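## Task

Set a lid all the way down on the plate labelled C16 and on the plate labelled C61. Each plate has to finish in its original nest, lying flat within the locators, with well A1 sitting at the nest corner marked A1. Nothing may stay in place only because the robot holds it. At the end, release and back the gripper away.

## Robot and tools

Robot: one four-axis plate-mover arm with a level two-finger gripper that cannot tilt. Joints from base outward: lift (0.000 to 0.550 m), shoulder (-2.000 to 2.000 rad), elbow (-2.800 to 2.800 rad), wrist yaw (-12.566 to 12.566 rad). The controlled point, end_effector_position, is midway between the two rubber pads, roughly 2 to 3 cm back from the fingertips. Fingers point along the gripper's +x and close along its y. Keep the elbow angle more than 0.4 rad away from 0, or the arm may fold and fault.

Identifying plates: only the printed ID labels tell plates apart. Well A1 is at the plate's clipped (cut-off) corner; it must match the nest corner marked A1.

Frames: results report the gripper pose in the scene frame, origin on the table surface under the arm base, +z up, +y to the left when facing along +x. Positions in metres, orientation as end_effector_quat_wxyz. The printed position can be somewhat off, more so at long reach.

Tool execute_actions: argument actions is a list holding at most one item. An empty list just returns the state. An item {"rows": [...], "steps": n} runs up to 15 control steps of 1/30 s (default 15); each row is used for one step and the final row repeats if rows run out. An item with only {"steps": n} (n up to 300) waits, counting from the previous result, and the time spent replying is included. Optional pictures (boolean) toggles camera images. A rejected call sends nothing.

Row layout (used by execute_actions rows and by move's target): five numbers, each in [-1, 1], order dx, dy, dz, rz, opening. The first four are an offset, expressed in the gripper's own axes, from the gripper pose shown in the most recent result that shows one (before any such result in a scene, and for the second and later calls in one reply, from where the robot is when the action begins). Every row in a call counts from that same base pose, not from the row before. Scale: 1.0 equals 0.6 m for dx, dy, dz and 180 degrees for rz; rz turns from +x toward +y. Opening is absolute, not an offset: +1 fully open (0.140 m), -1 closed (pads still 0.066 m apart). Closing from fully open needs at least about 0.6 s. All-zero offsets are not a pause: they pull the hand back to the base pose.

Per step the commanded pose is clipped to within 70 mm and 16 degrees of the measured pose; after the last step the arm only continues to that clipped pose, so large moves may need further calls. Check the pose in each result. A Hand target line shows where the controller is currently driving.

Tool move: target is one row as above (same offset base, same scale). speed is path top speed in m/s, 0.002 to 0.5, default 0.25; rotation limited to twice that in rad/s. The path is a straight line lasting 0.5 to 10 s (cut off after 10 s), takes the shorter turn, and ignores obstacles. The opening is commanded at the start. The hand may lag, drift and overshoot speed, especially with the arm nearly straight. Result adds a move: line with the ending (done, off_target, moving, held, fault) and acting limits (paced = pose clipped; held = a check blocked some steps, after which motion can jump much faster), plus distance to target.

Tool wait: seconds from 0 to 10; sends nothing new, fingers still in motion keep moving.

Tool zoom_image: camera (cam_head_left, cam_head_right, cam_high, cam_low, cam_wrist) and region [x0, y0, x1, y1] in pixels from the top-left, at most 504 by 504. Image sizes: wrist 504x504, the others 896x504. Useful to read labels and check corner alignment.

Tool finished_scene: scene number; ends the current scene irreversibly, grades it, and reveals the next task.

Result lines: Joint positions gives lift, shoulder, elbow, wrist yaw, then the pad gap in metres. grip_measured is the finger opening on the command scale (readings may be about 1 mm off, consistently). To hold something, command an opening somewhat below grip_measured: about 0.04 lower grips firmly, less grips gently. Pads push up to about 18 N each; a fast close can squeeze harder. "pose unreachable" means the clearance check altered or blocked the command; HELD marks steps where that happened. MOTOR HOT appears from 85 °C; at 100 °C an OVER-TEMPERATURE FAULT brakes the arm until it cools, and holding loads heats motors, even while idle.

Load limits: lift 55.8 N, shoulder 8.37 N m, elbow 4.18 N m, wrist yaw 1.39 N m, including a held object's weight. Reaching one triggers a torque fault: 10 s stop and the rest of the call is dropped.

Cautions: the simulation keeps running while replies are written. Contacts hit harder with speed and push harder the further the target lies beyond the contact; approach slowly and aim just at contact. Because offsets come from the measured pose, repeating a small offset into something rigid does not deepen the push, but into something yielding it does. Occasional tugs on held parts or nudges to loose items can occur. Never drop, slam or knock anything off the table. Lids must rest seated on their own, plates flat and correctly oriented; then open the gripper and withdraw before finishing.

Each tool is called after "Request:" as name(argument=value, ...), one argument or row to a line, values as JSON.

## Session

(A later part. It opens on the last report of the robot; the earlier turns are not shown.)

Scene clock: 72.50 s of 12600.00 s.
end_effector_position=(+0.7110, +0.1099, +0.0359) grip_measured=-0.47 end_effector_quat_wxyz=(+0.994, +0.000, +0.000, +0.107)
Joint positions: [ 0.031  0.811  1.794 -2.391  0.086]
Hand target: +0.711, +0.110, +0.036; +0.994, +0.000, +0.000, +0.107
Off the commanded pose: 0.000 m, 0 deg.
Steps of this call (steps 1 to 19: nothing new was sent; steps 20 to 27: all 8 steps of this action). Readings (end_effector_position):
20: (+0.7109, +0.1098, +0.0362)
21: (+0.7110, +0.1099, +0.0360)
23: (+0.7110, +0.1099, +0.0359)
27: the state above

Seated. Release.

Request:
execute_actions(
  actions=[
    {"rows":[[0,0,0.0004,0,-0.49],[0,0,0.0004,0,-0.46],[0,0,0.0004,0,-0.43],[0,0,0.0004,0,-0.38],[0,0,0.0004,0,-0.3],[0,0,0.0004,0,-0.2],[0,0,0.0004,0,-0.1],[0,0,0.0004,0,0]],"steps":12},
  ],
)

Request:
zoom_image(
  camera="cam_wrist",
  region=[0, 380, 504, 504],
)

Scene clock: 73.60 s of 12600.00 s.
end_effector_position=(+0.7110, +0.1099, +0.0362) grip_measured=+0.00 end_effector_quat_wxyz=(+0.994, +0.000, +0.000, +0.107)
Joint positions: [ 0.031  0.811  1.794 -2.391  0.103]
Hand target: +0.711, +0.110, +0.036; +0.994, +0.000, +0.000, +0.107
Off the commanded pose: 0.000 m, 0 deg.
Steps of this call (steps 1 to 21: nothing new was sent; steps 22 to 33: all 12 steps of this action). Readings (end_effector_position):
22: (+0.7110, +0.1099, +0.0361)
23: (+0.7110, +0.1099, +0.0363)
25: (+0.7110, +0.1099, +0.0362)
29: (+0.7110, +0.1099, +0.0362)
33: the state above

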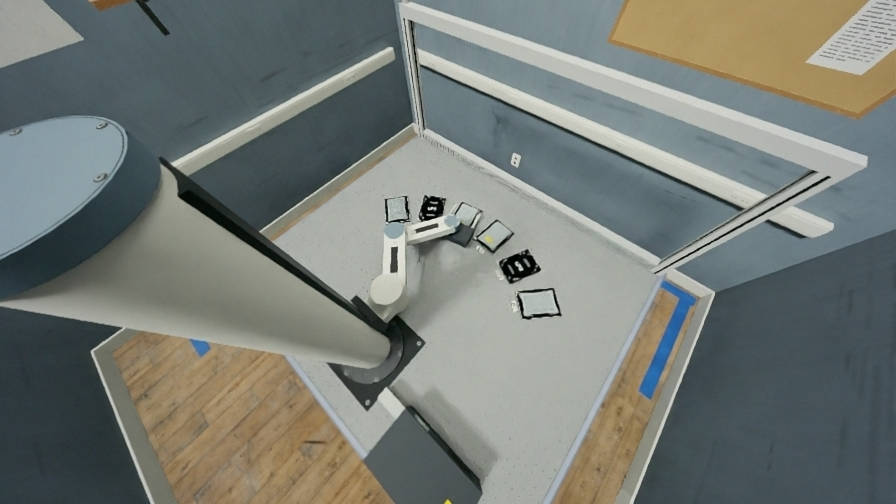

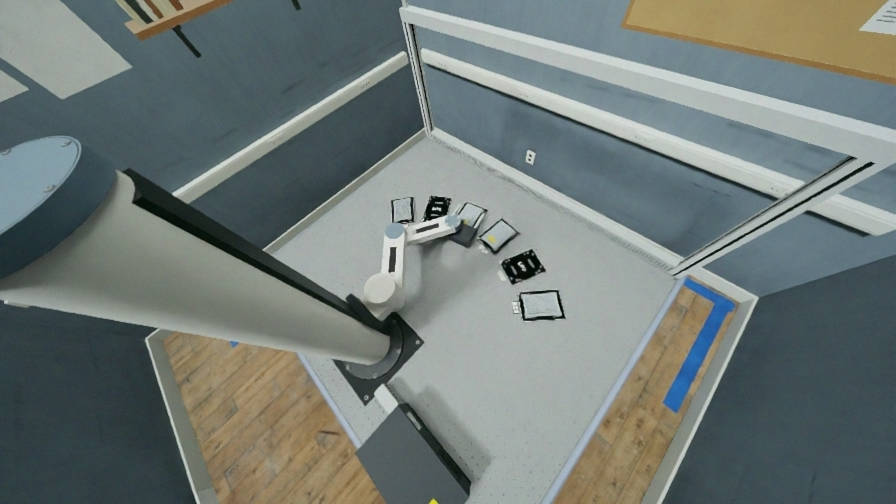

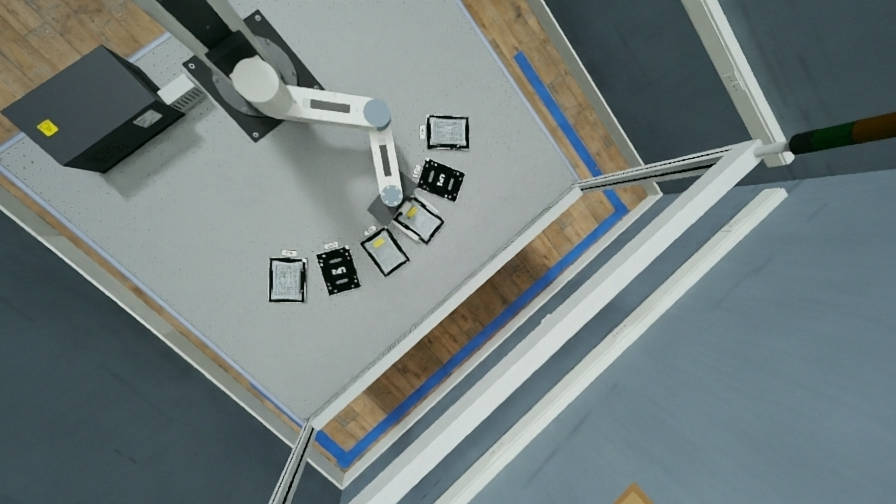

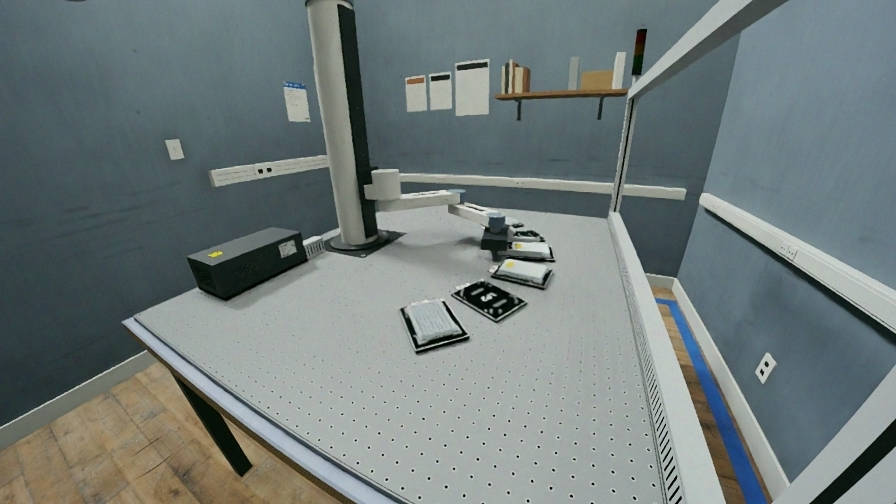

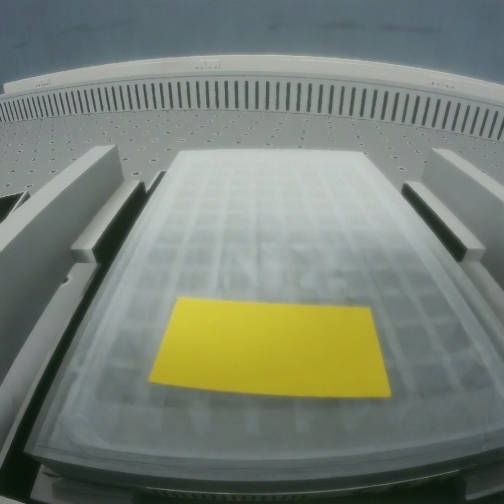

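Region (0, 380, 504, 504) of cam_wrist's 504x504 image, scaled by 1.000; it fills the top 124 rows of this view, and the rest is white.

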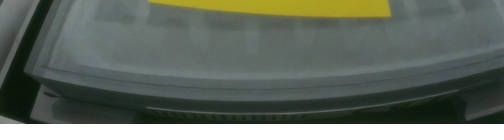

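Lift, then back away.

Request:
move(
  target=[0, 0, 0.04, 0, 0],
  speed=0.1,
)

Request:
move(
  target=[-0.25, 0, 0.03, 0, 0],
  speed=0.3,
)

Scene clock: 75.37 s of 12600.00 s.
end_effector_position=(+0.7110, +0.1099, +0.0602) grip_measured=+0.00 end_effector_quat_wxyz=(+0.994, +0.000, +0.000, +0.107)
Joint positions: [ 0.055  0.811  1.794 -2.391  0.103]
Hand target: +0.711, +0.110, +0.060; +0.994, +0.000, +0.000, +0.107
Off the commanded pose: 0.000 m, 0 deg.
move: done

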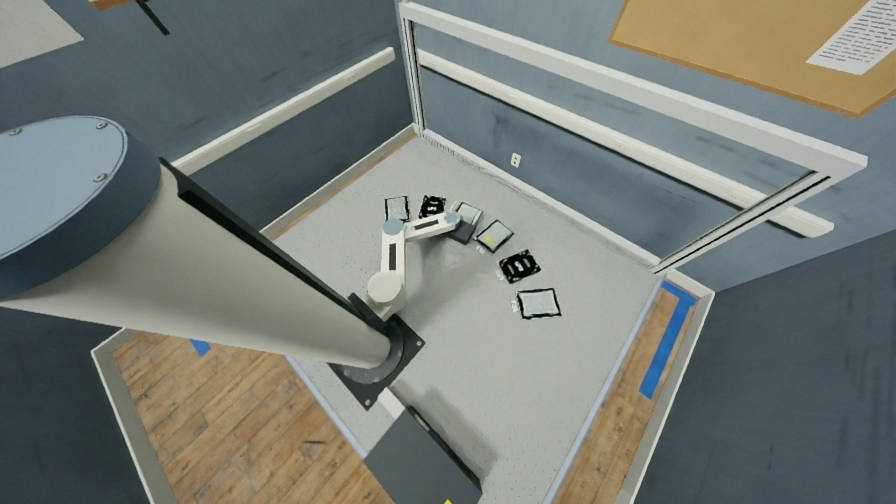

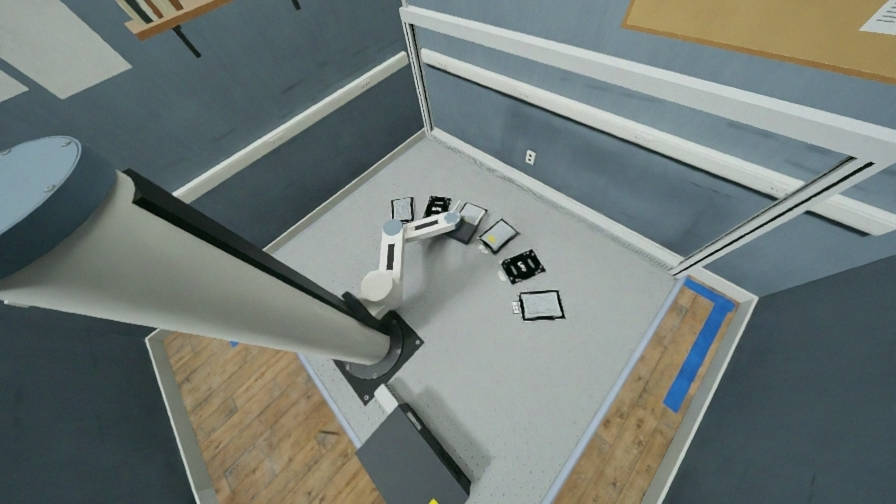

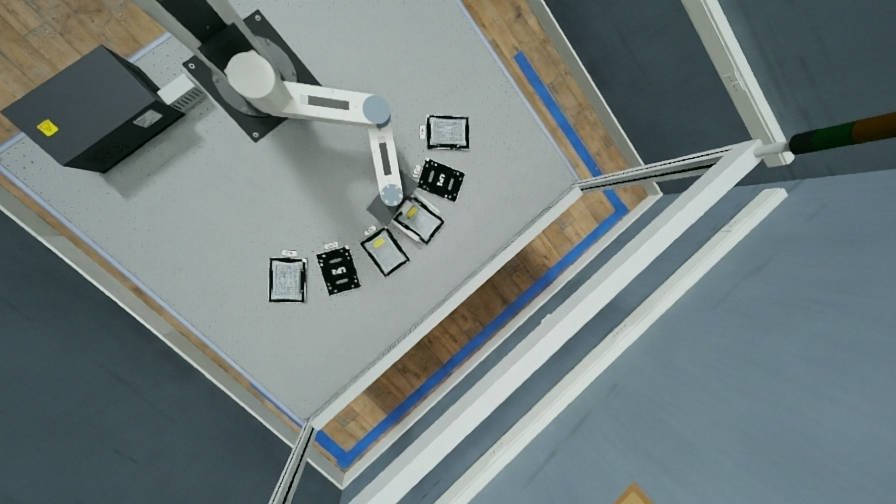

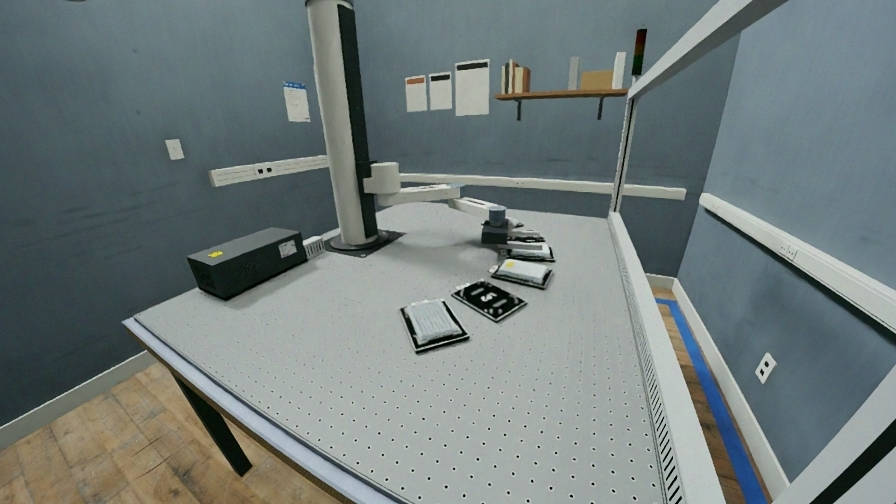

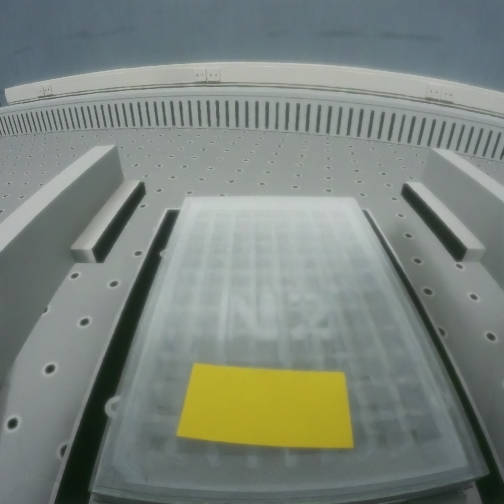

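Scene clock: 76.27 s of 12600.00 s.
end_effector_position=(+0.5644, +0.0782, +0.0782) grip_measured=+0.00 end_effector_quat_wxyz=(+0.994, +0.000, +0.000, +0.107)
Joint positions: [ 0.073  1.113  1.024 -1.923  0.103]
Hand target: +0.564, +0.078, +0.078; +0.994, +0.000, +0.000, +0.107
Off the commanded pose: 0.000 m, 0 deg.
move: done

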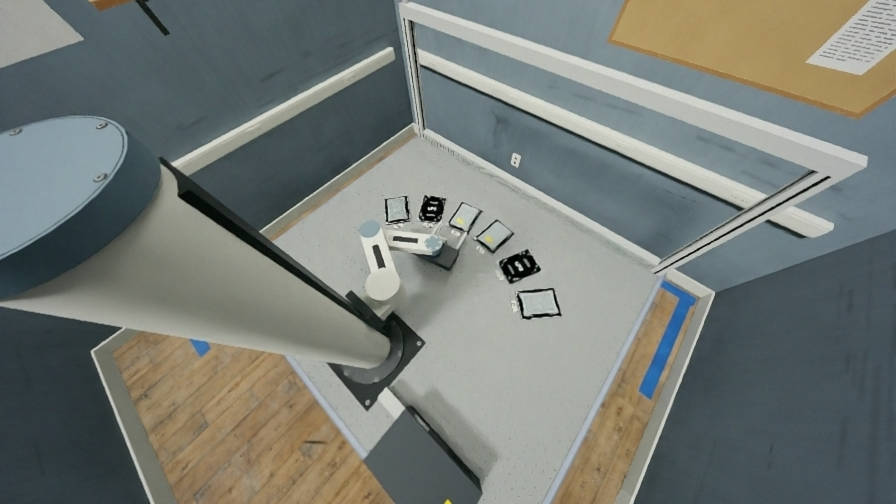

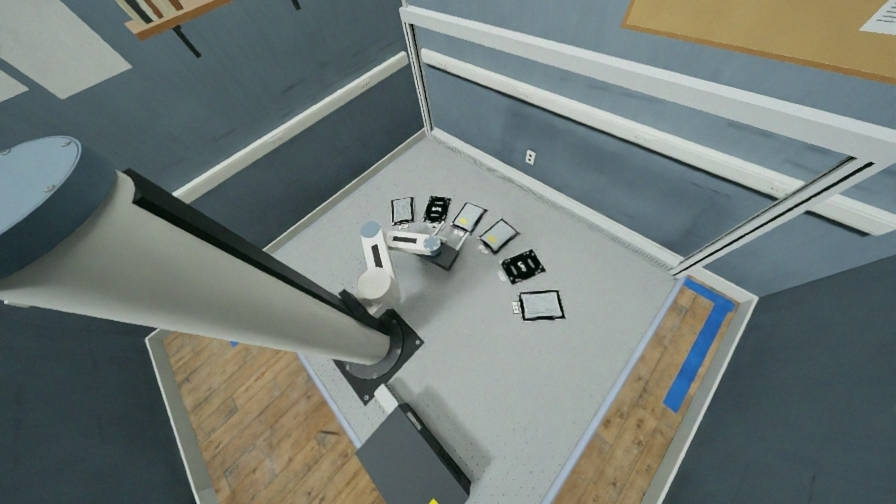

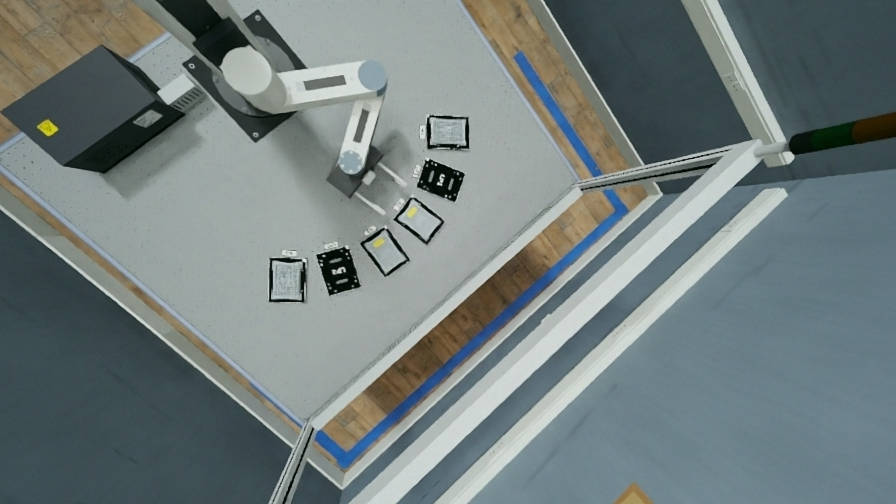

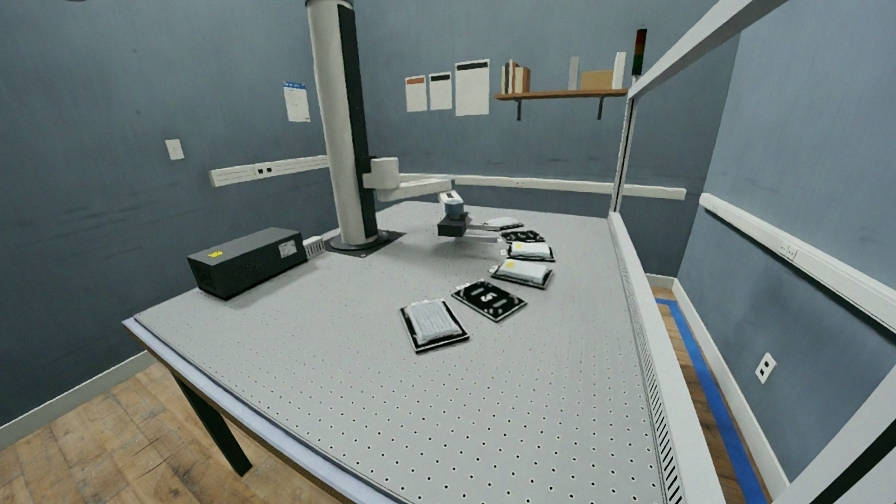

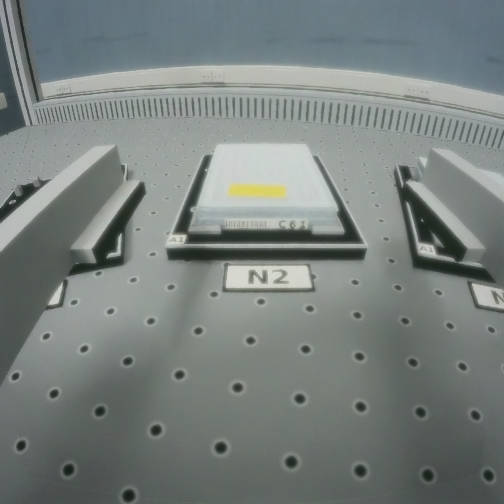

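Request:
zoom_image(
  camera="cam_wrist",
  region=[160, 130, 380, 270],
)

Request:
zoom_image(
  camera="cam_low",
  region=[380, 200, 580, 360],
)

Region (160, 130, 380, 270) of cam_wrist's 504x504 image, scaled by 2.291, with more detail than that image has; it fills the top 321 rows of this view, and the rest is white.

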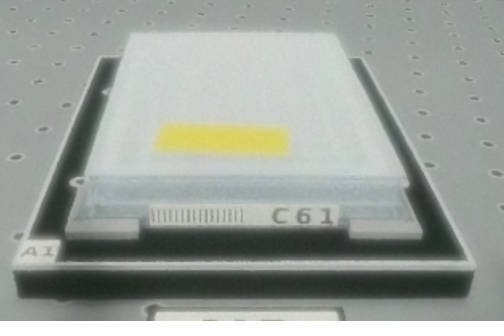

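Region (380, 200, 580, 360) of cam_low's 896x504 image, scaled by 2.520, with more detail than that image has; it fills the top 403 rows of this view, and the rest is white.

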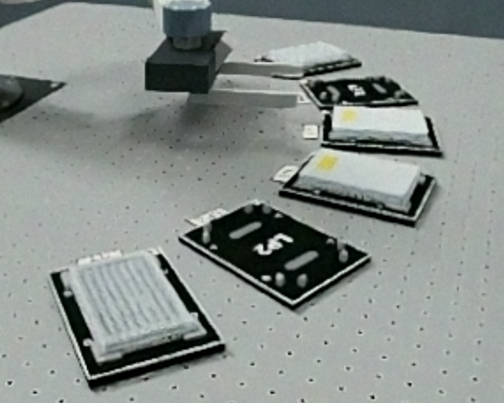

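Request:
finished_scene(
  scene=1,
)

The scene is finished: the task was done.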